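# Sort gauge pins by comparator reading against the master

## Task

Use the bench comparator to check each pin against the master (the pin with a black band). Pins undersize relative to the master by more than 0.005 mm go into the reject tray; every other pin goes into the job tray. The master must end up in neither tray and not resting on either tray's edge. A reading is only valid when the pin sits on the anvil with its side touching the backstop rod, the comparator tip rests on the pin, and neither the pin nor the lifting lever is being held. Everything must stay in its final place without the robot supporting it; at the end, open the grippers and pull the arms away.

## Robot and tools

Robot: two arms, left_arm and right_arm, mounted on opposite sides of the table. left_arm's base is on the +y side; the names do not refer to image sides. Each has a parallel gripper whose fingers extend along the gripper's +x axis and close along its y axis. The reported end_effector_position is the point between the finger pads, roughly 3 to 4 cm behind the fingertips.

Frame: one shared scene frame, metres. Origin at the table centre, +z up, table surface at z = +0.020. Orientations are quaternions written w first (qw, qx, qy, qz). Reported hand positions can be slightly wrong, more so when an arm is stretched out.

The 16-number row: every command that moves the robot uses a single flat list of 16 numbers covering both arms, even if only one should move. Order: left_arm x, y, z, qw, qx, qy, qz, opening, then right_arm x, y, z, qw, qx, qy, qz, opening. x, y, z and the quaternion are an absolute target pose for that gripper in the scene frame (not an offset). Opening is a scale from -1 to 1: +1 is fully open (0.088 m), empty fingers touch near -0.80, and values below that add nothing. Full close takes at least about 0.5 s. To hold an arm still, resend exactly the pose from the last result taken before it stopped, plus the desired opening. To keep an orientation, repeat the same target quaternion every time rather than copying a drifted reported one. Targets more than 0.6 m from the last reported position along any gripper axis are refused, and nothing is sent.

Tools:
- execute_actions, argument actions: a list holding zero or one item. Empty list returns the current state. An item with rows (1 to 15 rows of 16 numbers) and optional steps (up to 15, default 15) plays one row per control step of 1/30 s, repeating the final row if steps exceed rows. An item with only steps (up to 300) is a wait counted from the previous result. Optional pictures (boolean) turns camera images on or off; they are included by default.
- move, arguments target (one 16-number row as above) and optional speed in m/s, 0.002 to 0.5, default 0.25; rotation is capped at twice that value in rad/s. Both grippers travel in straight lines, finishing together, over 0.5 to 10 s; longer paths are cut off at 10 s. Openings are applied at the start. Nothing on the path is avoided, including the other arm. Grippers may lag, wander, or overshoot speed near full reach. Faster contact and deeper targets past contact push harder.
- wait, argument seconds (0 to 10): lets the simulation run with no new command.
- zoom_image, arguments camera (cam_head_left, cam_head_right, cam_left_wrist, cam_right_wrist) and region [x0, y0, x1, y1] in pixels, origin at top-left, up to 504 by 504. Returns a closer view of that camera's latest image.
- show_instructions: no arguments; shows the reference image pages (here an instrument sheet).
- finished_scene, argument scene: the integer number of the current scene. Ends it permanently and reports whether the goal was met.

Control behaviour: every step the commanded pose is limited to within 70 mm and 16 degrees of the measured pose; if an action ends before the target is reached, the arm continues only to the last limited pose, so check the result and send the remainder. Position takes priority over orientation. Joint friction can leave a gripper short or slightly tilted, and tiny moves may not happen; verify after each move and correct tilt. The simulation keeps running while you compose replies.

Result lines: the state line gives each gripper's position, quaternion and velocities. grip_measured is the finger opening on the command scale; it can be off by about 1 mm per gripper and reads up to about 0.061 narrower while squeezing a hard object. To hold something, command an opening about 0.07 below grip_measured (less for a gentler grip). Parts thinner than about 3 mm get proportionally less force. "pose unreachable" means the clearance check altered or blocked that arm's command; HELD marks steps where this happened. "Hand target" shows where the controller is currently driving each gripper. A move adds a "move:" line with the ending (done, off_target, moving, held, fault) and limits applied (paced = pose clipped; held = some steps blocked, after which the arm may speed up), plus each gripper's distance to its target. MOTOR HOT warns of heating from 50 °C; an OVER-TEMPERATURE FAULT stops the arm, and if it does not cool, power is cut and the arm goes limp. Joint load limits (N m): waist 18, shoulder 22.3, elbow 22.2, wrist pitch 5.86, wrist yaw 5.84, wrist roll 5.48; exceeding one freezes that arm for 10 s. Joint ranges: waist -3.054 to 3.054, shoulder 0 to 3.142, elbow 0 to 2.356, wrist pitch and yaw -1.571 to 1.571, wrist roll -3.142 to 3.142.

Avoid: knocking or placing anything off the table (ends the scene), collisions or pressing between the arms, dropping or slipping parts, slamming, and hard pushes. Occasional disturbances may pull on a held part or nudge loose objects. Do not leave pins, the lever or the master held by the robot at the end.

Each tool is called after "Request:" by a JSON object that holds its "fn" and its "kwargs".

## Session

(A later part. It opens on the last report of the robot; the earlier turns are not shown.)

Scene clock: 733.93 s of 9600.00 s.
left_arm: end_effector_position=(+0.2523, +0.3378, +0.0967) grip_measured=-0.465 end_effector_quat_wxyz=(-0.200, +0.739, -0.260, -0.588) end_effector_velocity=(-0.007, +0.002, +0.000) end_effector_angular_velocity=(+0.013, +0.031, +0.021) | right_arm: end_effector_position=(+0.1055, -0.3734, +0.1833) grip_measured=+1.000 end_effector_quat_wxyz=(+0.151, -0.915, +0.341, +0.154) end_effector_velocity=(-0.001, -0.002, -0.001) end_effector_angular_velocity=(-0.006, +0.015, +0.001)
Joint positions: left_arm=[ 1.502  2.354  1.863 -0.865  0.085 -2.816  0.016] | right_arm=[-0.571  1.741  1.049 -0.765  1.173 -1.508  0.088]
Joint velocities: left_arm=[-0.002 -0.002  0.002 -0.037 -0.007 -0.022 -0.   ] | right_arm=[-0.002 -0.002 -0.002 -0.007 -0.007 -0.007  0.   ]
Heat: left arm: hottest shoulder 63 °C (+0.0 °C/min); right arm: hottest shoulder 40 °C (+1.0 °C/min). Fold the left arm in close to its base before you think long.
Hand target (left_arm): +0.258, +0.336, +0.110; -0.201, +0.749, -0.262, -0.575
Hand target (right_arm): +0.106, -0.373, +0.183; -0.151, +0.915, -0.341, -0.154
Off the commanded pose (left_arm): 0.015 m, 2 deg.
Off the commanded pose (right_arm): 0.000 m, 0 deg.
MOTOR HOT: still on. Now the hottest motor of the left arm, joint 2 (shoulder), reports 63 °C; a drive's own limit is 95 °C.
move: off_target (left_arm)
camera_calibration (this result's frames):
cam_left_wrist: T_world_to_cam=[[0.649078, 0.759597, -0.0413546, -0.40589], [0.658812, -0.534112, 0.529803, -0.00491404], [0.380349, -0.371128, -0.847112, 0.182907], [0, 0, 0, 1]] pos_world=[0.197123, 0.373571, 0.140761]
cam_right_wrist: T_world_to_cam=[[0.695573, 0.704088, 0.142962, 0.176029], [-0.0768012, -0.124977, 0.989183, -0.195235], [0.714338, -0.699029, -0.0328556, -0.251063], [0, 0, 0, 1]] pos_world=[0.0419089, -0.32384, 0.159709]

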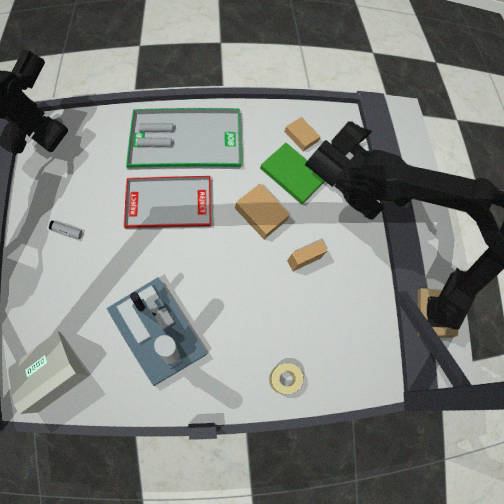

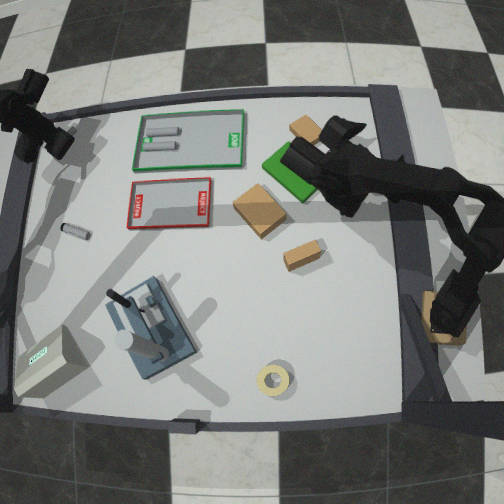

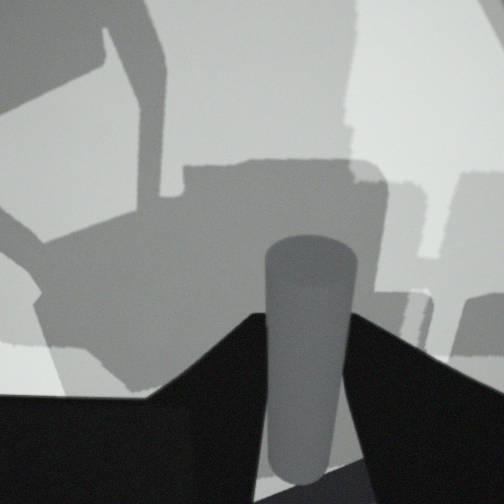

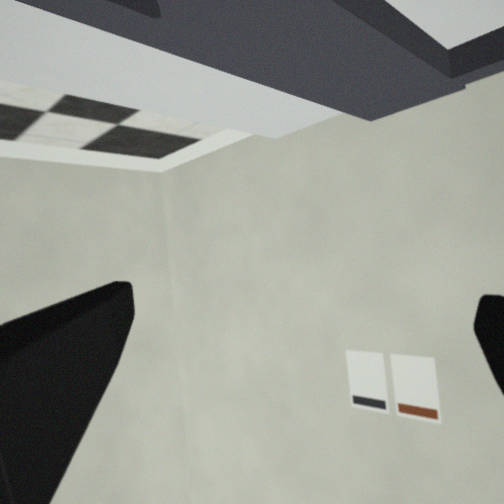

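Request:
{"fn": "move", "kwargs": {"target": [-0.075, 0.185, 0.125, 0.5919, -0.1852, 0.7714, 0.1421, -0.57, 0.1055, -0.3734, 0.1833, 0.151, -0.915, 0.341, 0.154, 1.0], "speed": 0.3}}

Request:
{"fn": "move", "kwargs": {"target": [-0.1425, 0.1445, 0.1190, 0.5919, -0.1852, 0.7714, 0.1421, -0.57, 0.1055, -0.3734, 0.1833, 0.151, -0.915, 0.341, 0.154, 1.0], "speed": 0.1}}

Scene clock: 741.23 s of 9600.00 s.
left_arm: end_effector_position=(-0.0753, +0.1881, +0.1190) grip_measured=-0.465 end_effector_quat_wxyz=(-0.591, +0.183, -0.771, -0.150) end_effector_velocity=(-0.001, +0.002, +0.000) end_effector_angular_velocity=(+0.008, -0.004, -0.010) | right_arm: end_effector_position=(+0.1055, -0.3734, +0.1833) grip_measured=+1.000 end_effector_quat_wxyz=(+0.151, -0.915, +0.341, +0.154) end_effector_velocity=(+0.000, -0.004, +0.001) end_effector_angular_velocity=(-0.005, -0.005, -0.011)
Joint positions: left_arm=[ 0.776  1.967  1.335 -0.963  0.258 -1.535  0.016] | right_arm=[-0.571  1.741  1.049 -0.765  1.173 -1.508  0.088]
Joint velocities: left_arm=[-0.002 -0.002 -0.002 -0.007 -0.007  0.007 -0.   ] | right_arm=[-0.007 -0.002 -0.002 -0.007  0.007  0.007  0.   ]
Heat: left arm: hottest shoulder 66 °C (+3.0 °C/min); right arm: hottest shoulder 40 °C (+1.0 °C/min). Fold the left arm in close to its base before you think long.
Hand target (left_arm): -0.075, +0.184, +0.124; +0.592, -0.186, +0.771, +0.141
Hand target (right_arm): +0.106, -0.373, +0.183; -0.151, +0.915, -0.341, -0.154
Off the commanded pose (left_arm): 0.007 m, 1 deg.
Off the commanded pose (right_arm): 0.000 m, 0 deg.
MOTOR HOT: still on. Now the hottest motor of the left arm, joint 2 (shoulder), reports 66 °C; a drive's own limit is 95 °C.
After step 90, 0.53 s passed at rest.
move: done
camera_calibration (this result's frames):
cam_left_wrist: T_world_to_cam=[[0.424201, -0.904457, -0.044837, 0.217825], [-0.743034, -0.37594, 0.553687, -0.0189887], [-0.517643, -0.20156, -0.831517, 0.169589], [0, 0, 0, 1]] pos_world=[-0.0187241, 0.224057, 0.161297]
cam_right_wrist: T_world_to_cam=[[0.695573, 0.704088, 0.142962, 0.176029], [-0.0768012, -0.124977, 0.989183, -0.195235], [0.714338, -0.699029, -0.0328556, -0.251063], [0, 0, 0, 1]] pos_world=[0.0419089, -0.32384, 0.159709]

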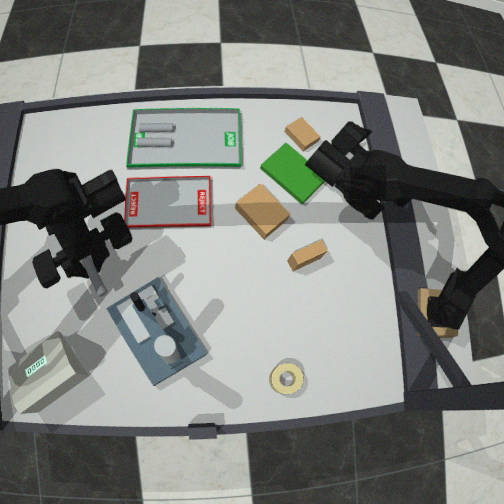

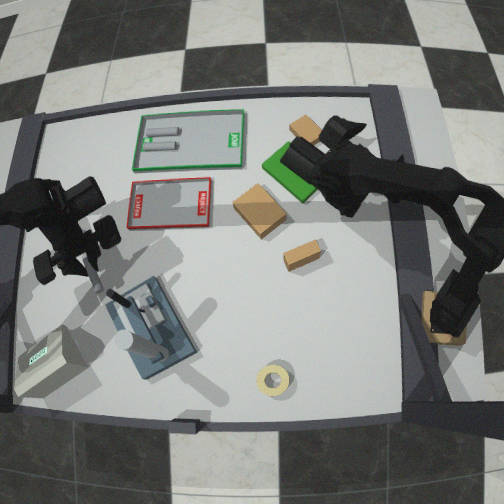

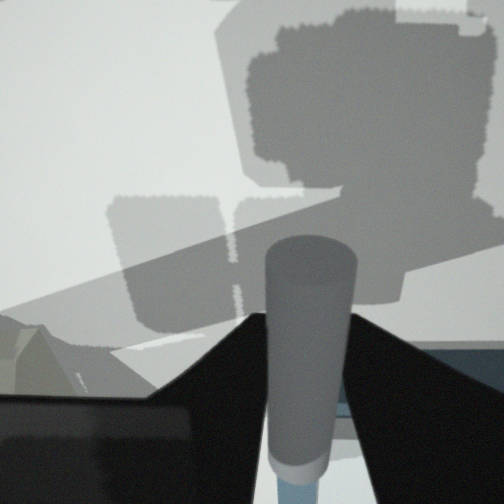

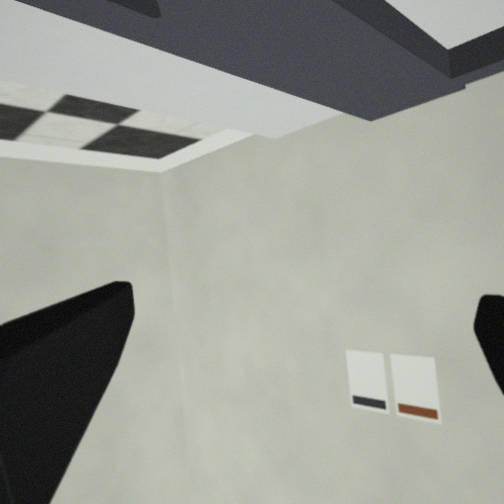

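Scene clock: 742.43 s of 9600.00 s.
left_arm: end_effector_position=(-0.1428, +0.1490, +0.1196) grip_measured=-0.465 end_effector_quat_wxyz=(-0.592, +0.183, -0.772, -0.143) end_effector_velocity=(+0.003, +0.003, -0.001) end_effector_angular_velocity=(+0.015, -0.018, +0.010) | right_arm: end_effector_position=(+0.1055, -0.3734, +0.1833) grip_measured=+1.000 end_effector_quat_wxyz=(+0.151, -0.915, +0.341, +0.154) end_effector_velocity=(-0.001, -0.002, -0.001) end_effector_angular_velocity=(+0.005, +0.006, -0.004)
Joint positions: left_arm=[ 0.559  1.979  1.354 -0.904  0.258 -1.749  0.016] | right_arm=[-0.571  1.741  1.049 -0.765  1.173 -1.508  0.088]
Joint velocities: left_arm=[ 0.002 -0.002 -0.002 -0.007 -0.022 -0.007  0.   ] | right_arm=[-0.002 -0.002 -0.002 -0.007 -0.007  0.007  0.   ]
Heat: left arm: hottest shoulder 65 °C (+2.0 °C/min); right arm: hottest shoulder 40 °C (+1.0 °C/min). Fold the left arm in close to its base before you think long.
Hand target (left_arm): -0.142, +0.144, +0.119; +0.592, -0.186, +0.772, +0.142
Hand target (right_arm): +0.106, -0.373, +0.183; -0.151, +0.915, -0.341, -0.154
Off the commanded pose (left_arm): 0.005 m, 0 deg.
Off the commanded pose (right_arm): 0.000 m, 0 deg.
MOTOR HOT: still on. Now the hottest motor of the left arm, joint 2 (shoulder), reports 65 °C; a drive's own limit is 95 °C.
move: done
camera_calibration (this result's frames):
cam_left_wrist: T_world_to_cam=[[0.415802, -0.908825, -0.0338383, 0.209301], [-0.748339, -0.363047, 0.555145, -0.087009], [-0.516815, -0.205508, -0.831065, 0.127847], [0, 0, 0, 1]] pos_world=[-0.0860667, 0.184903, 0.161634]
cam_right_wrist: T_world_to_cam=[[0.695573, 0.704088, 0.142962, 0.176029], [-0.0768012, -0.124977, 0.989183, -0.195235], [0.714338, -0.699029, -0.0328556, -0.251063], [0, 0, 0, 1]] pos_world=[0.0419089, -0.32384, 0.159709]

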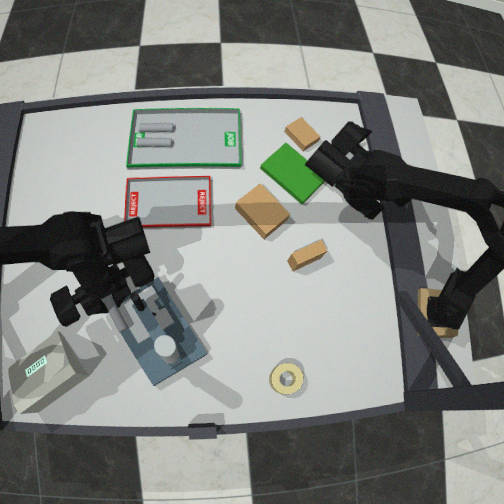

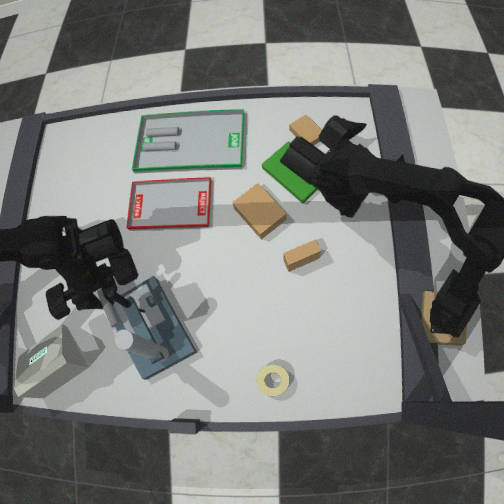

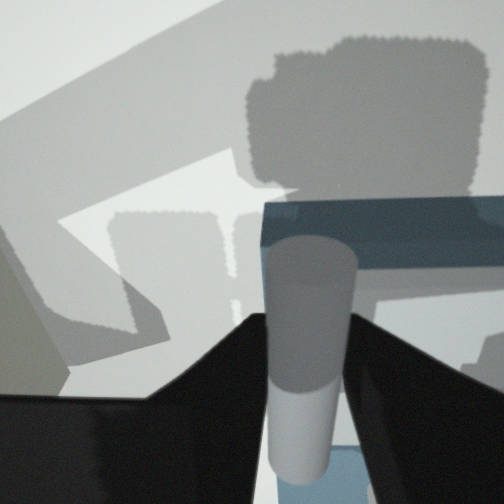

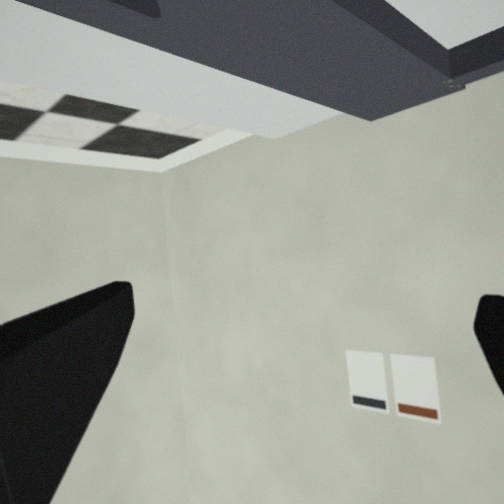

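Request:
{"fn": "move", "kwargs": {"target": [-0.1302, 0.1175, 0.1060, 0.5919, -0.1852, 0.7714, 0.1421, -0.57, 0.1055, -0.3734, 0.1833, 0.151, -0.915, 0.341, 0.154, 1.0], "speed": 0.02}}

Scene clock: 746.40 s of 9600.00 s.
left_arm: end_effector_position=(-0.1320, +0.1203, +0.1082) grip_measured=-0.465 end_effector_quat_wxyz=(-0.592, +0.186, -0.771, -0.142) end_effector_velocity=(+0.002, +0.001, -0.001) end_effector_angular_velocity=(+0.011, -0.004, +0.010) | right_arm: end_effector_position=(+0.1055, -0.3734, +0.1833) grip_measured=+1.000 end_effector_quat_wxyz=(+0.151, -0.915, +0.341, +0.154) end_effector_velocity=(-0.001, -0.004, -0.003) end_effector_angular_velocity=(-0.031, +0.036, +0.002)
Joint positions: left_arm=[ 0.564  2.099  1.486 -0.911  0.257 -1.749  0.016] | right_arm=[-0.571  1.741  1.049 -0.765  1.173 -1.508  0.088]
Joint velocities: left_arm=[ 0.002  0.002  0.002 -0.007 -0.007 -0.007 -0.   ] | right_arm=[-0.007  0.002 -0.002 -0.022 -0.007 -0.022  0.   ]
Heat: left arm: hottest shoulder 64 °C (+0.0 °C/min); right arm: hottest shoulder 40 °C (+1.0 °C/min). Fold the left arm in close to its base before you think long.
Hand target (left_arm): -0.130, +0.118, +0.106; +0.592, -0.185, +0.771, +0.142
Hand target (right_arm): +0.106, -0.373, +0.183; -0.151, +0.915, -0.341, -0.154
Off the commanded pose (left_arm): 0.004 m, 0 deg.
Off the commanded pose (right_arm): 0.000 m, 0 deg.
MOTOR HOT: still on. Now the hottest motor of the left arm, joint 2 (shoulder), reports 64 °C; a drive's own limit is 95 °C.
move: done
camera_calibration (this result's frames):
cam_left_wrist: T_world_to_cam=[[0.419725, -0.907197, -0.028726, 0.178144], [-0.748036, -0.363666, 0.555148, -0.0829253], [-0.514075, -0.211521, -0.831255, 0.119174], [0, 0, 0, 1]] pos_world=[-0.075538, 0.156662, 0.150217]
cam_right_wrist: T_world_to_cam=[[0.695573, 0.704088, 0.142962, 0.176029], [-0.0768012, -0.124977, 0.989183, -0.195235], [0.714338, -0.699029, -0.0328556, -0.251063], [0, 0, 0, 1]] pos_world=[0.0419089, -0.32384, 0.159709]

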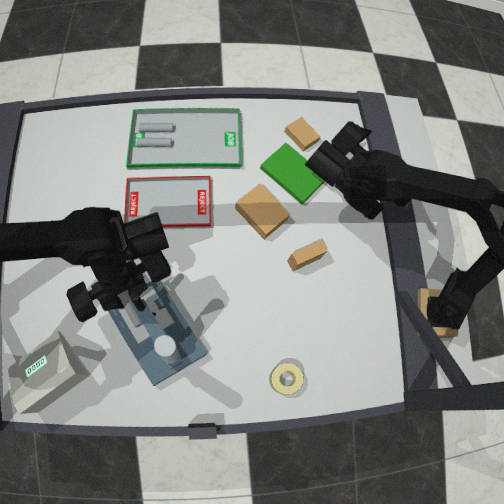

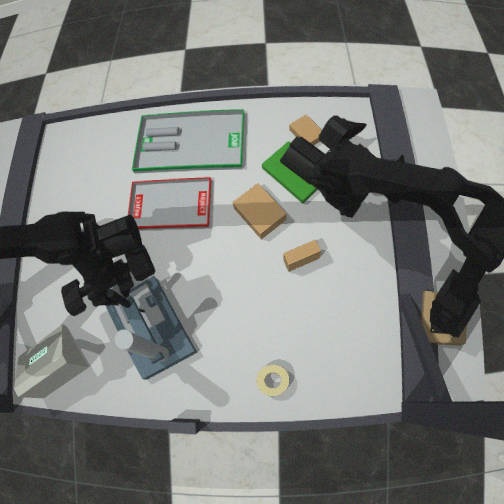

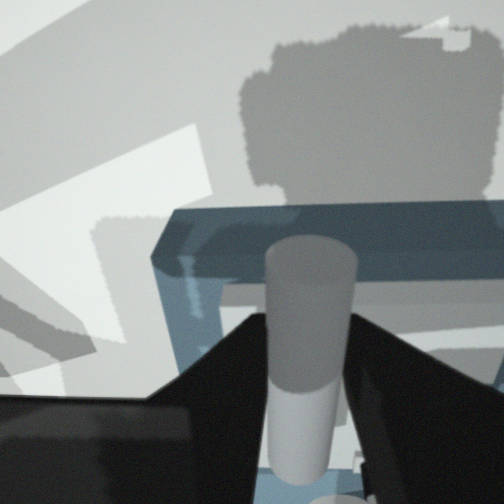

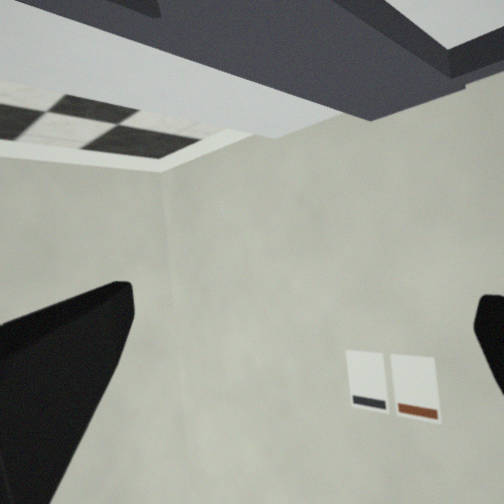

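Request:
{"fn": "execute_actions", "kwargs": {"actions": [{"rows": [[-0.1302, 0.1175, 0.1055, 0.5919, -0.1852, 0.7714, 0.1421, -0.50, 0.1055, -0.3734, 0.1833, 0.151, -0.915, 0.341, 0.154, 1.0],[-0.1302, 0.1175, 0.1055, 0.5919, -0.1852, 0.7714, 0.1421, -0.46, 0.1055, -0.3734, 0.1833, 0.151, -0.915, 0.341, 0.154, 1.0],[-0.1302, 0.1175, 0.1055, 0.5919, -0.1852, 0.7714, 0.1421, -0.43, 0.1055, -0.3734, 0.1833, 0.151, -0.915, 0.341, 0.154, 1.0],[-0.1302, 0.1175, 0.1055, 0.5919, -0.1852, 0.7714, 0.1421, -0.41, 0.1055, -0.3734, 0.1833, 0.151, -0.915, 0.341, 0.154, 1.0],[-0.1302, 0.1175, 0.1055, 0.5919, -0.1852, 0.7714, 0.1421, -0.39, 0.1055, -0.3734, 0.1833, 0.151, -0.915, 0.341, 0.154, 1.0],[-0.1302, 0.1175, 0.1055, 0.5919, -0.1852, 0.7714, 0.1421, -0.37, 0.1055, -0.3734, 0.1833, 0.151, -0.915, 0.341, 0.154, 1.0]], "steps": 15}], "pictures": false}}

Request:
{"fn": "execute_actions", "kwargs": {"actions": [{"rows": [[-0.1302, 0.1175, 0.1055, 0.5919, -0.1852, 0.7714, 0.1421, -0.39, 0.1055, -0.3734, 0.1833, 0.151, -0.915, 0.341, 0.154, 1.0],[-0.1302, 0.1175, 0.1055, 0.5919, -0.1852, 0.7714, 0.1421, -0.41, 0.1055, -0.3734, 0.1833, 0.151, -0.915, 0.341, 0.154, 1.0],[-0.1302, 0.1175, 0.1055, 0.5919, -0.1852, 0.7714, 0.1421, -0.43, 0.1055, -0.3734, 0.1833, 0.151, -0.915, 0.341, 0.154, 1.0],[-0.1302, 0.1175, 0.1055, 0.5919, -0.1852, 0.7714, 0.1421, -0.45, 0.1055, -0.3734, 0.1833, 0.151, -0.915, 0.341, 0.154, 1.0],[-0.1302, 0.1175, 0.1055, 0.5919, -0.1852, 0.7714, 0.1421, -0.48, 0.1055, -0.3734, 0.1833, 0.151, -0.915, 0.341, 0.154, 1.0],[-0.1302, 0.1175, 0.1055, 0.5919, -0.1852, 0.7714, 0.1421, -0.51, 0.1055, -0.3734, 0.1833, 0.151, -0.915, 0.341, 0.154, 1.0],[-0.1302, 0.1175, 0.1055, 0.5919, -0.1852, 0.7714, 0.1421, -0.55, 0.1055, -0.3734, 0.1833, 0.151, -0.915, 0.341, 0.154, 1.0]], "steps": 12}], "pictures": false}}

Request:
{"fn": "move", "kwargs": {"target": [-0.1205, 0.1005, 0.1065, 0.5919, -0.1852, 0.7714, 0.1421, -0.55, 0.1055, -0.3734, 0.1833, 0.151, -0.915, 0.341, 0.154, 1.0], "speed": 0.009}}

Scene clock: 760.23 s of 9600.00 s.
left_arm: end_effector_position=(-0.1317, +0.1192, +0.1086) grip_measured=-0.376 end_effector_quat_wxyz=(-0.592, +0.187, -0.771, -0.141) end_effector_velocity=(+0.001, +0.006, -0.001) end_effector_angular_velocity=(+0.026, -0.015, -0.008) | right_arm: end_effector_position=(+0.1055, -0.3734, +0.1833) grip_measured=+1.000 end_effector_quat_wxyz=(+0.151, -0.915, +0.341, +0.154) end_effector_velocity=(+0.001, -0.001, +0.001) end_effector_angular_velocity=(-0.005, -0.006, -0.000)
Joint positions: left_arm=[ 0.564  2.101  1.491 -0.912  0.257 -1.749  0.021] | right_arm=[-0.571  1.741  1.049 -0.765  1.173 -1.508  0.088]
Joint velocities: left_arm=[-0.002 -0.002 -0.002 -0.022 -0.022  0.007  0.002] | right_arm=[-0.002 -0.002 -0.002  0.007  0.007 -0.007  0.   ]
Heat: left arm: hottest shoulder 60 °C (-8.0 °C/min); right arm: hottest shoulder 40 °C (+0.0 °C/min). Fold the left arm in close to its base before you think long.
Hand target (left_arm): -0.130, +0.118, +0.105; +0.592, -0.185, +0.771, +0.142
Hand target (right_arm): +0.106, -0.373, +0.183; -0.151, +0.915, -0.341, -0.154
Off the commanded pose (left_arm): 0.004 m, 0 deg.
Off the commanded pose (right_arm): 0.000 m, 0 deg.
MOTOR HOT: still on. Now the hottest motor of the left arm, joint 2 (shoulder), reports 60 °C; a drive's own limit is 95 °C.
Steps of this call (steps 1 to 90: nothing new was sent; then 10.33 s passed at rest; steps 91 to 105: all 15 steps of this action). Readings (end_effector_position):
91: left_arm (-0.1320, +0.1201, +0.1082) | right_arm (+0.1055, -0.3734, +0.1833)
92: left_arm (-0.1320, +0.1201, +0.1080) | right_arm (+0.1055, -0.3734, +0.1833)
94: left_arm (-0.1320, +0.1201, +0.1080) | right_arm (+0.1055, -0.3734, +0.1833)
98: left_arm (-0.1320, +0.1202, +0.1078) | right_arm (+0.1055, -0.3734, +0.1833)
105: the state above

Scene clock: 760.63 s of 9600.00 s.
left_arm: end_effector_position=(-0.1317, +0.1193, +0.1086) grip_measured=-0.468 end_effector_quat_wxyz=(-0.592, +0.187, -0.771, -0.141) end_effector_velocity=(+0.000, -0.001, +0.000) end_effector_angular_velocity=(-0.003, -0.008, +0.005) | right_arm: end_effector_position=(+0.1055, -0.3734, +0.1833) grip_measured=+1.000 end_effector_quat_wxyz=(+0.151, -0.915, +0.341, +0.154) end_effector_velocity=(-0.002, -0.003, -0.001) end_effector_angular_velocity=(-0.017, +0.024, +0.001)
Joint positions: left_arm=[ 0.564  2.101  1.491 -0.912  0.257 -1.749  0.016] | right_arm=[-0.571  1.741  1.049 -0.765  1.173 -1.508  0.088]
Joint velocities: left_arm=[-0.002 -0.002 -0.002  0.007 -0.007 -0.007 -0.   ] | right_arm=[-0.002 -0.002 -0.002 -0.022 -0.007 -0.007  0.   ]
Heat: left arm: hottest shoulder 60 °C (-9.1 °C/min); right arm: hottest shoulder 40 °C (+0.0 °C/min). Fold the left arm in close to its base before you think long.
Hand target (left_arm): -0.130, +0.118, +0.106; +0.592, -0.185, +0.771, +0.142
Hand target (right_arm): +0.106, -0.373, +0.183; -0.151, +0.915, -0.341, -0.154
Off the commanded pose (left_arm): 0.004 m, 0 deg.
Off the commanded pose (right_arm): 0.000 m, 0 deg.
MOTOR HOT: still on. Now the hottest motor of the left arm, joint 2 (shoulder), reports 60 °C; a drive's own limit is 95 °C.
Steps of this call (steps 1 to 12: all 12 steps of this action). Readings (end_effector_position):
1: left_arm (-0.1317, +0.1192, +0.1086) | right_arm (+0.1055, -0.3734, +0.1833)
2: left_arm (-0.1317, +0.1192, +0.1086) | right_arm (+0.1055, -0.3734, +0.1833)
4: left_arm (-0.1317, +0.1192, +0.1086) | right_arm (+0.1055, -0.3734, +0.1833)
8: left_arm (-0.1317, +0.1192, +0.1086) | right_arm (+0.1055, -0.3734, +0.1833)
12: the state above

Scene clock: 763.53 s of 9600.00 s.
left_arm: end_effector_position=(-0.1237, +0.1042, +0.1102) grip_measured=-0.468 end_effector_quat_wxyz=(-0.592, +0.184, -0.771, -0.142) end_effector_velocity=(+0.000, +0.006, -0.002) end_effector_angular_velocity=(+0.030, +0.002, +0.010) | right_arm: end_effector_position=(+0.1055, -0.3734, +0.1833) grip_measured=+1.000 end_effector_quat_wxyz=(+0.151, -0.915, +0.341, +0.154) end_effector_velocity=(-0.001, -0.002, -0.001) end_effector_angular_velocity=(-0.017, +0.023, +0.007)
Joint positions: left_arm=[ 0.572  2.164  1.599 -0.964  0.258 -1.737  0.016] | right_arm=[-0.571  1.741  1.049 -0.765  1.173 -1.508  0.088]
Joint velocities: left_arm=[ 0.002  0.002 -0.002 -0.022 -0.007 -0.007 -0.   ] | right_arm=[-0.002 -0.002 -0.002 -0.007 -0.007 -0.022  0.   ]
Heat: left arm: hottest shoulder 60 °C (-8.1 °C/min); right arm: hottest shoulder 40 °C (+0.0 °C/min). Fold the left arm in close to its base before you think long.
Hand target (left_arm): -0.120, +0.101, +0.107; +0.592, -0.185, +0.771, +0.142
Hand target (right_arm): +0.106, -0.373, +0.183; -0.151, +0.915, -0.341, -0.154
Off the commanded pose (left_arm): 0.006 m, 0 deg.
Off the commanded pose (right_arm): 0.000 m, 0 deg.
MOTOR HOT: still on. Now the hottest motor of the left arm, joint 2 (shoulder), reports 60 °C; a drive's own limit is 95 °C.
move: done
camera_calibration (this result's frames):
cam_left_wrist: T_world_to_cam=[[0.41654, -0.908585, -0.0311167, 0.160066], [-0.748569, -0.362202, 0.555387, -0.0839254], [-0.515887, -0.208048, -0.83101, 0.121084], [0, 0, 0, 1]] pos_world=[-0.067032, 0.140226, 0.152214]
cam_right_wrist: T_world_to_cam=[[0.695573, 0.704088, 0.142962, 0.176029], [-0.0768012, -0.124977, 0.989183, -0.195235], [0.714338, -0.699029, -0.0328556, -0.251063], [0, 0, 0, 1]] pos_world=[0.0419089, -0.32384, 0.159709]

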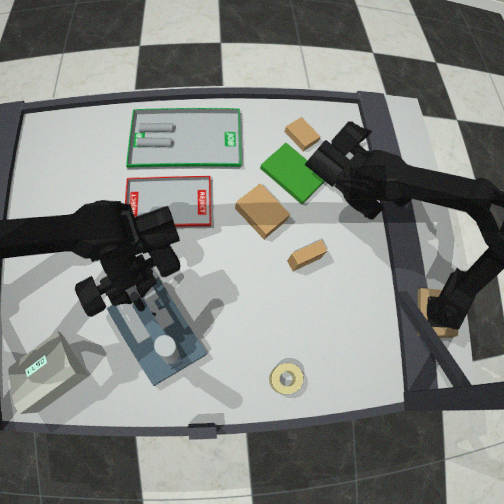

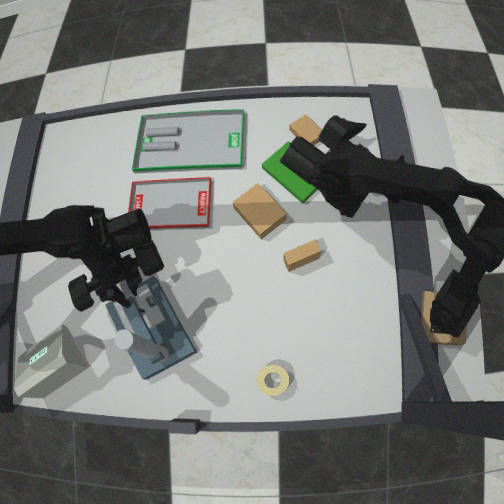

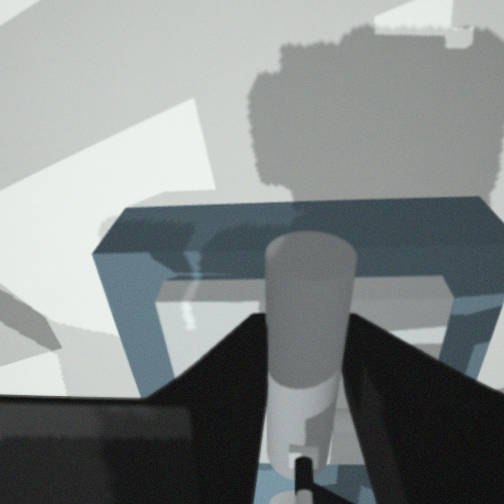

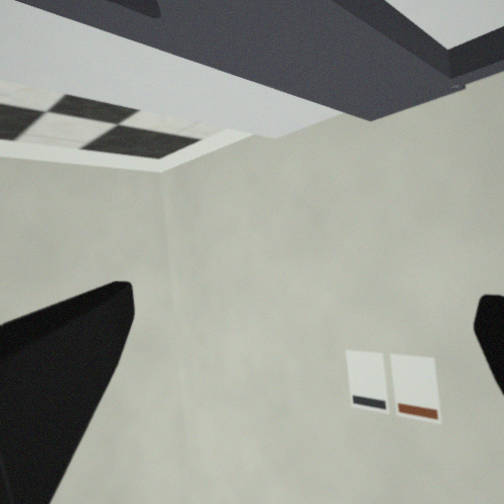

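Request:
{"fn": "execute_actions", "kwargs": {"actions": [{"rows": [[-0.1225, 0.1028, 0.1075, 0.5919, -0.1852, 0.7714, 0.1421, -0.50, 0.1055, -0.3734, 0.1833, 0.151, -0.915, 0.341, 0.154, 1.0],[-0.1230, 0.1035, 0.1075, 0.5919, -0.1852, 0.7714, 0.1421, -0.46, 0.1055, -0.3734, 0.1833, 0.151, -0.915, 0.341, 0.154, 1.0],[-0.1230, 0.1035, 0.1075, 0.5919, -0.1852, 0.7714, 0.1421, -0.43, 0.1055, -0.3734, 0.1833, 0.151, -0.915, 0.341, 0.154, 1.0],[-0.1230, 0.1035, 0.1075, 0.5919, -0.1852, 0.7714, 0.1421, -0.40, 0.1055, -0.3734, 0.1833, 0.151, -0.915, 0.341, 0.154, 1.0],[-0.1230, 0.1035, 0.1075, 0.5919, -0.1852, 0.7714, 0.1421, -0.36, 0.1055, -0.3734, 0.1833, 0.151, -0.915, 0.341, 0.154, 1.0],[-0.1230, 0.1035, 0.1075, 0.5919, -0.1852, 0.7714, 0.1421, -0.30, 0.1055, -0.3734, 0.1833, 0.151, -0.915, 0.341, 0.154, 1.0],[-0.1230, 0.1035, 0.1075, 0.5919, -0.1852, 0.7714, 0.1421, -0.22, 0.1055, -0.3734, 0.1833, 0.151, -0.915, 0.341, 0.154, 1.0],[-0.1230, 0.1035, 0.1075, 0.5919, -0.1852, 0.7714, 0.1421, -0.12, 0.1055, -0.3734, 0.1833, 0.151, -0.915, 0.341, 0.154, 1.0]], "steps": 15}], "pictures": false}}

Request:
{"fn": "wait", "kwargs": {"seconds": 1.0}}

Request:
{"fn": "zoom_image", "kwargs": {"camera": "cam_head_left", "region": [22, 352, 52, 382]}}

Request:
{"fn": "zoom_image", "kwargs": {"camera": "cam_left_wrist", "region": [220, 340, 420, 504]}}

Scene clock: 773.20 s of 9600.00 s.
left_arm: end_effector_position=(-0.1233, +0.1027, +0.1102) grip_measured=-0.143 end_effector_quat_wxyz=(-0.592, +0.186, -0.771, -0.139) end_effector_velocity=(-0.001, +0.002, +0.002) end_effector_angular_velocity=(+0.003, -0.007, -0.009) | right_arm: end_effector_position=(+0.1055, -0.3734, +0.1833) grip_measured=+1.000 end_effector_quat_wxyz=(+0.151, -0.915, +0.341, +0.154) end_effector_velocity=(+0.000, -0.000, -0.001) end_effector_angular_velocity=(-0.006, +0.013, +0.007)
Joint positions: left_arm=[ 0.572  2.165  1.6   -0.957  0.258 -1.737  0.032] | right_arm=[-0.571  1.741  1.049 -0.765  1.173 -1.508  0.088]
Joint velocities: left_arm=[-0.002 -0.007 -0.002 -0.007 -0.007  0.007  0.01 ] | right_arm=[-0.002 -0.002 -0.002  0.007 -0.007 -0.022  0.   ]
Heat: left arm: hottest shoulder 58 °C (-8.0 °C/min); right arm: hottest shoulder 40 °C (+0.0 °C/min). Fold the left arm in close to its base before you think long.
Hand target (left_arm): -0.123, +0.104, +0.107; +0.592, -0.185, +0.771, +0.142
Hand target (right_arm): +0.106, -0.373, +0.183; -0.151, +0.915, -0.341, -0.154
Off the commanded pose (left_arm): 0.003 m, 0 deg.
Off the commanded pose (right_arm): 0.000 m, 0 deg.
MOTOR HOT: still on. Now the hottest motor of the left arm, joint 2 (shoulder), reports 58 °C; a drive's own limit is 95 °C.
Steps of this call (steps 1 to 90: nothing new was sent; then 6.17 s passed at rest; steps 91 to 105: all 15 steps of this action). Readings (end_effector_position):
91: left_arm (-0.1237, +0.1042, +0.1101) | right_arm (+0.1055, -0.3734, +0.1833)
92: left_arm (-0.1237, +0.1042, +0.1101) | right_arm (+0.1055, -0.3734, +0.1833)
94: left_arm (-0.1237, +0.1042, +0.1101) | right_arm (+0.1055, -0.3734, +0.1833)
98: left_arm (-0.1233, +0.1027, +0.1102) | right_arm (+0.1055, -0.3734, +0.1833)
105: the state above

Scene clock: 774.20 s of 9600.00 s.
left_arm: end_effector_position=(-0.1233, +0.1027, +0.1102) grip_measured=-0.122 end_effector_quat_wxyz=(-0.592, +0.186, -0.771, -0.139) end_effector_velocity=(+0.001, +0.003, -0.001) end_effector_angular_velocity=(+0.015, -0.018, +0.006) | right_arm: end_effector_position=(+0.1055, -0.3734, +0.1833) grip_measured=+1.000 end_effector_quat_wxyz=(+0.151, -0.915, +0.341, +0.154) end_effector_velocity=(-0.001, -0.002, +0.000) end_effector_angular_velocity=(-0.002, +0.011, +0.001)
Joint positions: left_arm=[ 0.572  2.165  1.6   -0.957  0.258 -1.737  0.033] | right_arm=[-0.571  1.741  1.049 -0.765  1.173 -1.508  0.088]
Joint velocities: left_arm=[-0.002 -0.002 -0.002 -0.007 -0.022 -0.007 -0.   ] | right_arm=[-0.002 -0.007 -0.002 -0.007 -0.007 -0.007  0.   ]
Heat: left arm: hottest shoulder 58 °C (-8.1 °C/min); right arm: hottest shoulder 40 °C (+0.0 °C/min). Fold the left arm in close to its base before you think long.
Hand target (left_arm): -0.123, +0.104, +0.107; +0.592, -0.185, +0.771, +0.142
Hand target (right_arm): +0.106, -0.373, +0.183; -0.151, +0.915, -0.341, -0.154
Off the commanded pose (left_arm): 0.003 m, 0 deg.
Off the commanded pose (right_arm): 0.000 m, 0 deg.
MOTOR HOT: still on. Now the hottest motor of the left arm, joint 2 (shoulder), reports 58 °C; a drive's own limit is 95 °C.
Steps of this call (steps 1 to 30: nothing new was sent). Readings (end_effector_position):
1: left_arm (-0.1233, +0.1027, +0.1102) | right_arm (+0.1055, -0.3734, +0.1833)
2: left_arm (-0.1233, +0.1027, +0.1102) | right_arm (+0.1055, -0.3734, +0.1833)
4: left_arm (-0.1233, +0.1027, +0.1102) | right_arm (+0.1055, -0.3734, +0.1833)
8: left_arm (-0.1233, +0.1027, +0.1102) | right_arm (+0.1055, -0.3734, +0.1833)
30: the state above
camera_calibration (this result's frames):
cam_left_wrist: T_world_to_cam=[[0.416572, -0.908776, -0.0243489, 0.157817], [-0.749534, -0.358487, 0.556494, -0.0847886], [-0.514458, -0.21357, -0.830495, 0.121696], [0, 0, 0, 1]] pos_world=[-0.0666868, 0.139016, 0.152095]
cam_right_wrist: T_world_to_cam=[[0.695573, 0.704088, 0.142962, 0.176029], [-0.0768012, -0.124977, 0.989183, -0.195235], [0.714338, -0.699029, -0.0328556, -0.251063], [0, 0, 0, 1]] pos_world=[0.0419089, -0.32384, 0.159709]

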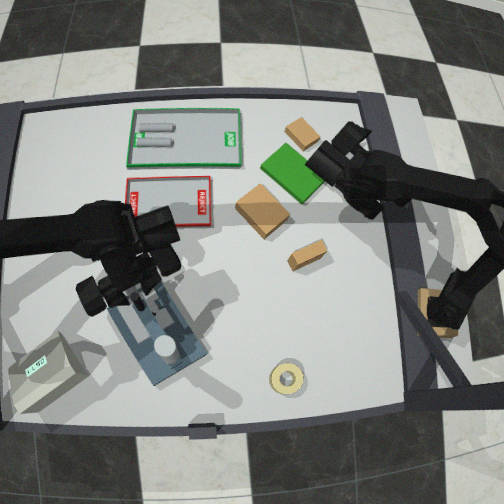

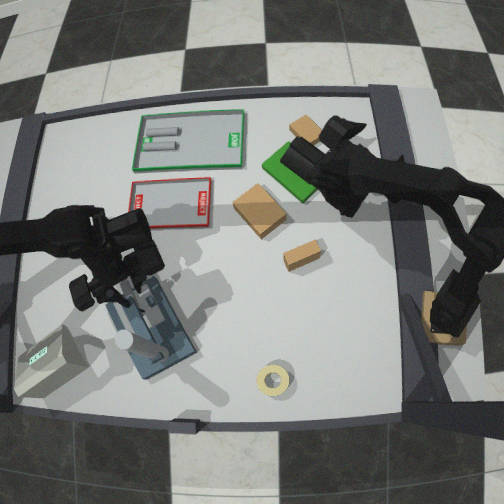

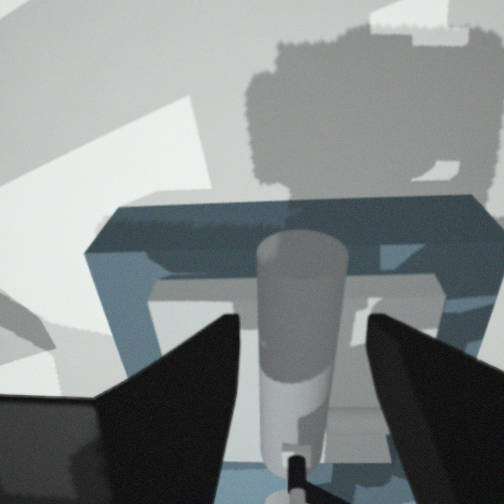

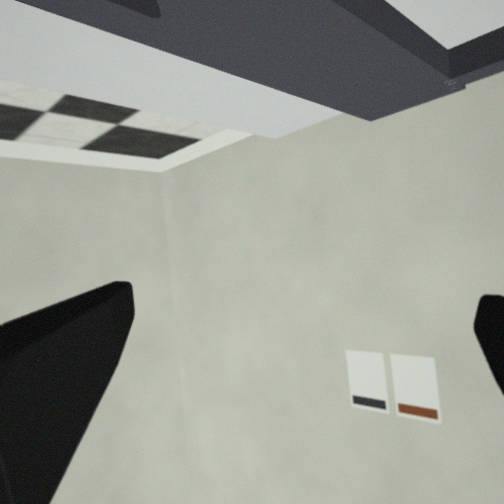

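Region (22, 352, 52, 382) of cam_head_left's 504x504 image, scaled by 16.800, with more detail than that image has.

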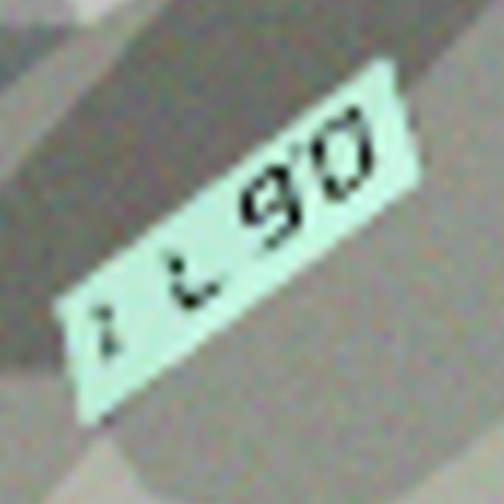

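Region (220, 340, 420, 504) of cam_left_wrist's 504x504 image, scaled by 2.520, with more detail than that image has; it fills the top 413 rows of this view, and the rest is white.

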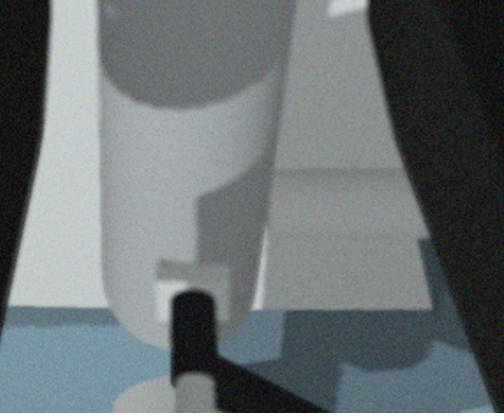

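Request:
{"fn": "wait", "kwargs": {"seconds": 2.0}}

Request:
{"fn": "zoom_image", "kwargs": {"camera": "cam_head_left", "region": [22, 352, 52, 382]}}

Request:
{"fn": "zoom_image", "kwargs": {"camera": "cam_head_right", "region": [24, 340, 54, 370]}}

Scene clock: 780.87 s of 9600.00 s.
left_arm: end_effector_position=(-0.1233, +0.1027, +0.1102) grip_measured=-0.122 end_effector_quat_wxyz=(-0.592, +0.186, -0.771, -0.139) end_effector_velocity=(-0.002, +0.000, +0.002) end_effector_angular_velocity=(-0.002, +0.007, -0.010) | right_arm: end_effector_position=(+0.1055, -0.3734, +0.1833) grip_measured=+1.000 end_effector_quat_wxyz=(+0.151, -0.915, +0.341, +0.154) end_effector_velocity=(-0.000, -0.003, +0.000) end_effector_angular_velocity=(-0.002, +0.011, -0.004)
Joint positions: left_arm=[ 0.572  2.165  1.6   -0.957  0.258 -1.737  0.033] | right_arm=[-0.571  1.741  1.049 -0.765  1.173 -1.508  0.088]
Joint velocities: left_arm=[-0.002 -0.002  0.002 -0.007  0.007  0.007 -0.   ] | right_arm=[-0.007 -0.007 -0.002 -0.007 -0.007 -0.007  0.   ]
Heat: left arm: hottest shoulder 59 °C (-6.0 °C/min); right arm: hottest shoulder 40 °C (+0.0 °C/min). Fold the left arm in close to its base before you think long.
Hand target (left_arm): -0.123, +0.104, +0.107; +0.592, -0.185, +0.771, +0.142
Hand target (right_arm): +0.106, -0.373, +0.183; -0.151, +0.915, -0.341, -0.154
Off the commanded pose (left_arm): 0.003 m, 0 deg.
Off the commanded pose (right_arm): 0.000 m, 0 deg.
MOTOR HOT: still on. Now the hottest motor of the left arm, joint 2 (shoulder), reports 59 °C; a drive's own limit is 95 °C.
Steps of this call (steps 1 to 90: nothing new was sent; then 3.67 s passed at rest). Readings (end_effector_position):
1: left_arm (-0.1233, +0.1027, +0.1102) | right_arm (+0.1055, -0.3734, +0.1833)
2: left_arm (-0.1233, +0.1027, +0.1102) | right_arm (+0.1055, -0.3734, +0.1833)
4: left_arm (-0.1233, +0.1027, +0.1102) | right_arm (+0.1055, -0.3734, +0.1833)
8: left_arm (-0.1233, +0.1027, +0.1102) | right_arm (+0.1055, -0.3734, +0.1833)
90: the state above
camera_calibration (this result's frames):
cam_left_wrist: T_world_to_cam=[[0.416572, -0.908776, -0.0243489, 0.157817], [-0.749534, -0.358487, 0.556494, -0.0847886], [-0.514458, -0.21357, -0.830495, 0.121696], [0, 0, 0, 1]] pos_world=[-0.0666868, 0.139016, 0.152095]
cam_right_wrist: T_world_to_cam=[[0.695573, 0.704088, 0.142962, 0.176029], [-0.0768012, -0.124977, 0.989183, -0.195235], [0.714338, -0.699029, -0.0328556, -0.251063], [0, 0, 0, 1]] pos_world=[0.0419089, -0.32384, 0.159709]

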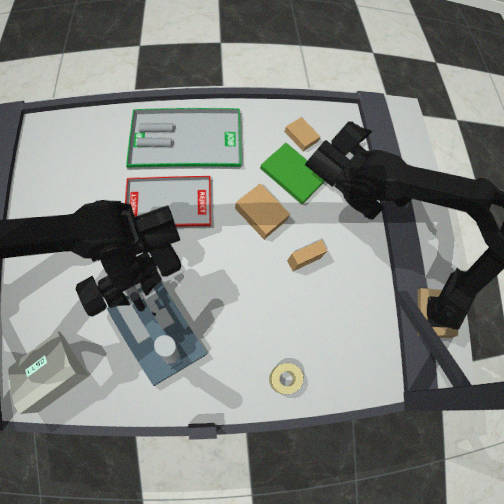

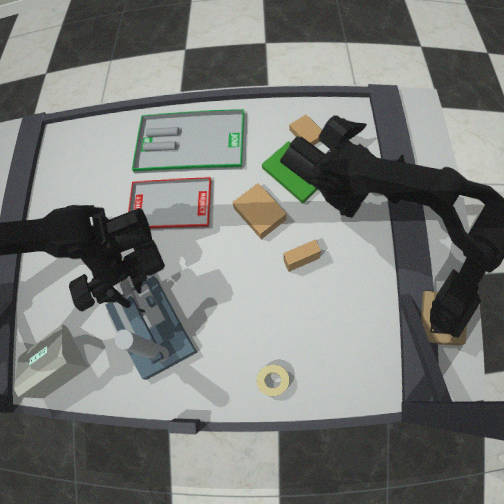

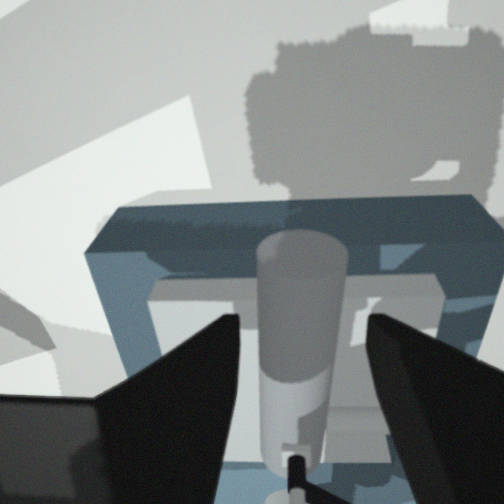

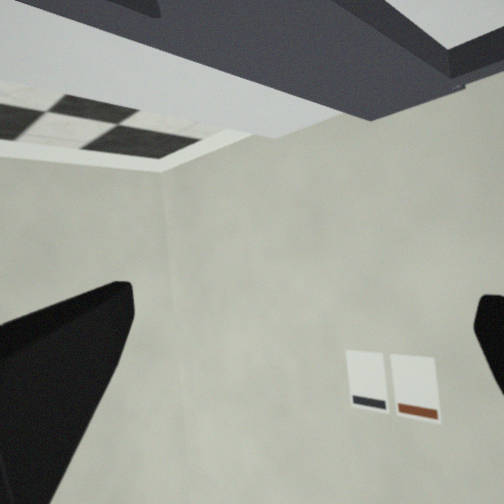

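Region (22, 352, 52, 382) of cam_head_left's 504x504 image, scaled by 16.800, with more detail than that image has.

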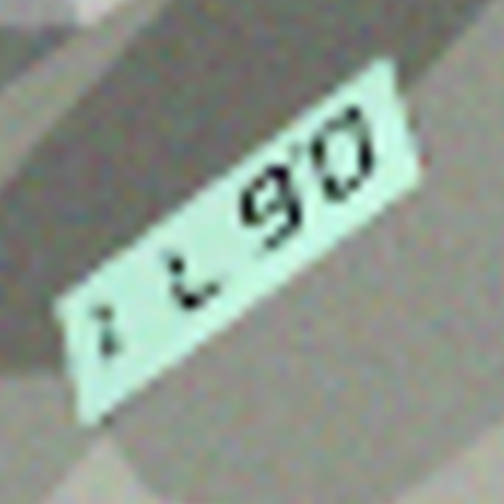

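Region (24, 340, 54, 370) of cam_head_right's 504x504 image, scaled by 16.800, with more detail than that image has.

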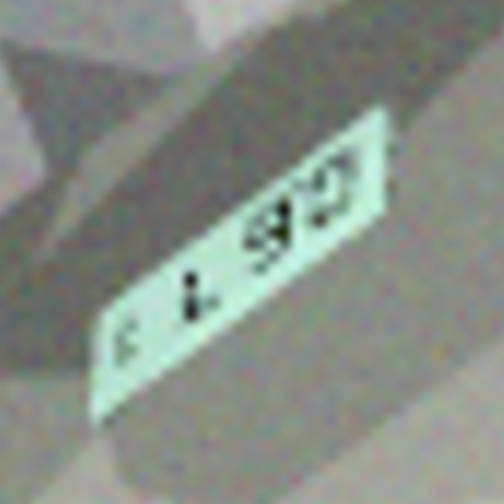

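Request:
{"fn": "move", "kwargs": {"target": [-0.1252, 0.1078, 0.1085, 0.5919, -0.1852, 0.7714, 0.1421, -0.18, 0.1055, -0.3734, 0.1833, 0.151, -0.915, 0.341, 0.154, 1.0], "speed": 0.01}}

Scene clock: 796.90 s of 9600.00 s.
left_arm: end_effector_position=(-0.1239, +0.1046, +0.1079) grip_measured=-0.178 end_effector_quat_wxyz=(-0.592, +0.185, -0.772, -0.141) end_effector_velocity=(-0.003, +0.003, +0.001) end_effector_angular_velocity=(+0.008, -0.006, -0.014) | right_arm: end_effector_position=(+0.1055, -0.3734, +0.1833) grip_measured=+1.000 end_effector_quat_wxyz=(+0.151, -0.915, +0.341, +0.154) end_effector_velocity=(+0.000, -0.000, -0.001) end_effector_angular_velocity=(+0.005, +0.005, +0.001)
Joint positions: left_arm=[ 0.572  2.163  1.587 -0.95   0.258 -1.737  0.03 ] | right_arm=[-0.571  1.741  1.049 -0.765  1.173 -1.508  0.088]
Joint velocities: left_arm=[-0.007 -0.007 -0.007 -0.007 -0.007  0.007 -0.   ] | right_arm=[-0.002 -0.002 -0.002  0.007 -0.007 -0.007  0.   ]
Heat: left arm: hottest shoulder 60 °C (-5.0 °C/min); right arm: hottest shoulder 40 °C (+0.0 °C/min). Fold the left arm in close to its base before you think long.
Hand target (left_arm): -0.125, +0.108, +0.108; +0.592, -0.185, +0.771, +0.142
Hand target (right_arm): +0.106, -0.373, +0.183; -0.151, +0.915, -0.341, -0.154
Off the commanded pose (left_arm): 0.004 m, 0 deg.
Off the commanded pose (right_arm): 0.000 m, 0 deg.
MOTOR HOT: still on. Now the hottest motor of the left arm, joint 2 (shoulder), reports 60 °C; a drive's own limit is 95 °C.
After step 90, 12.23 s passed at rest.
move: done
camera_calibration (this result's frames):
cam_left_wrist: T_world_to_cam=[[0.416545, -0.908691, -0.0277559, 0.160124], [-0.748953, -0.360307, 0.556101, -0.0829731], [-0.515325, -0.210853, -0.830651, 0.119505], [0, 0, 0, 1]] pos_world=[-0.0672579, 0.140805, 0.149853]
cam_right_wrist: T_world_to_cam=[[0.695573, 0.704088, 0.142962, 0.176029], [-0.0768012, -0.124977, 0.989183, -0.195235], [0.714338, -0.699029, -0.0328556, -0.251063], [0, 0, 0, 1]] pos_world=[0.0419089, -0.32384, 0.159709]

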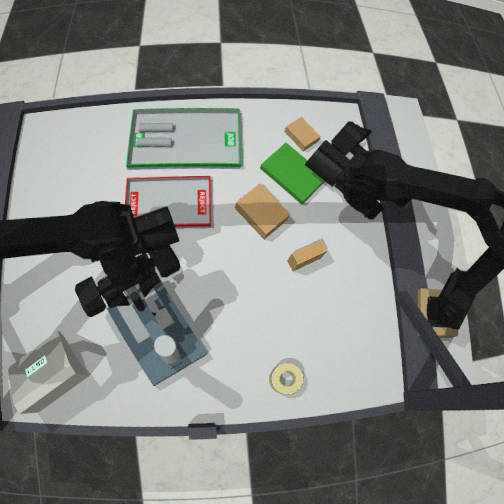

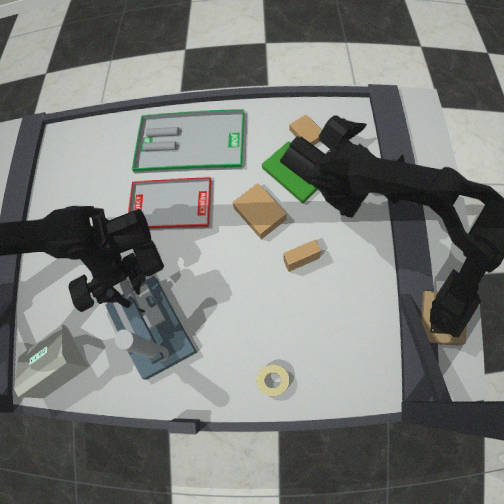

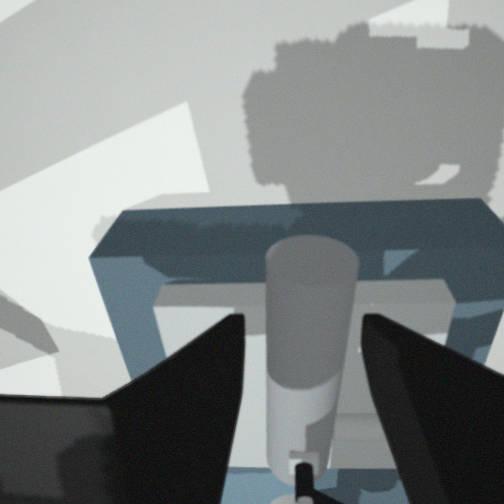

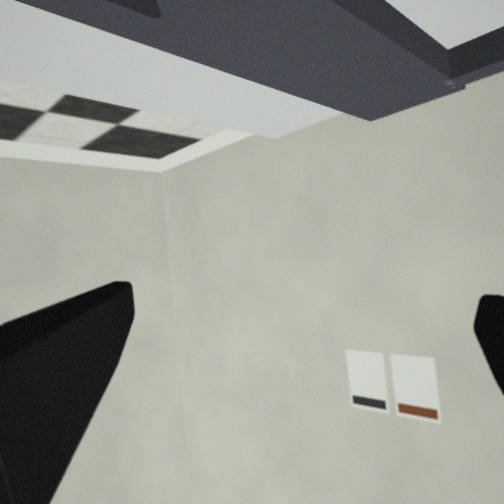

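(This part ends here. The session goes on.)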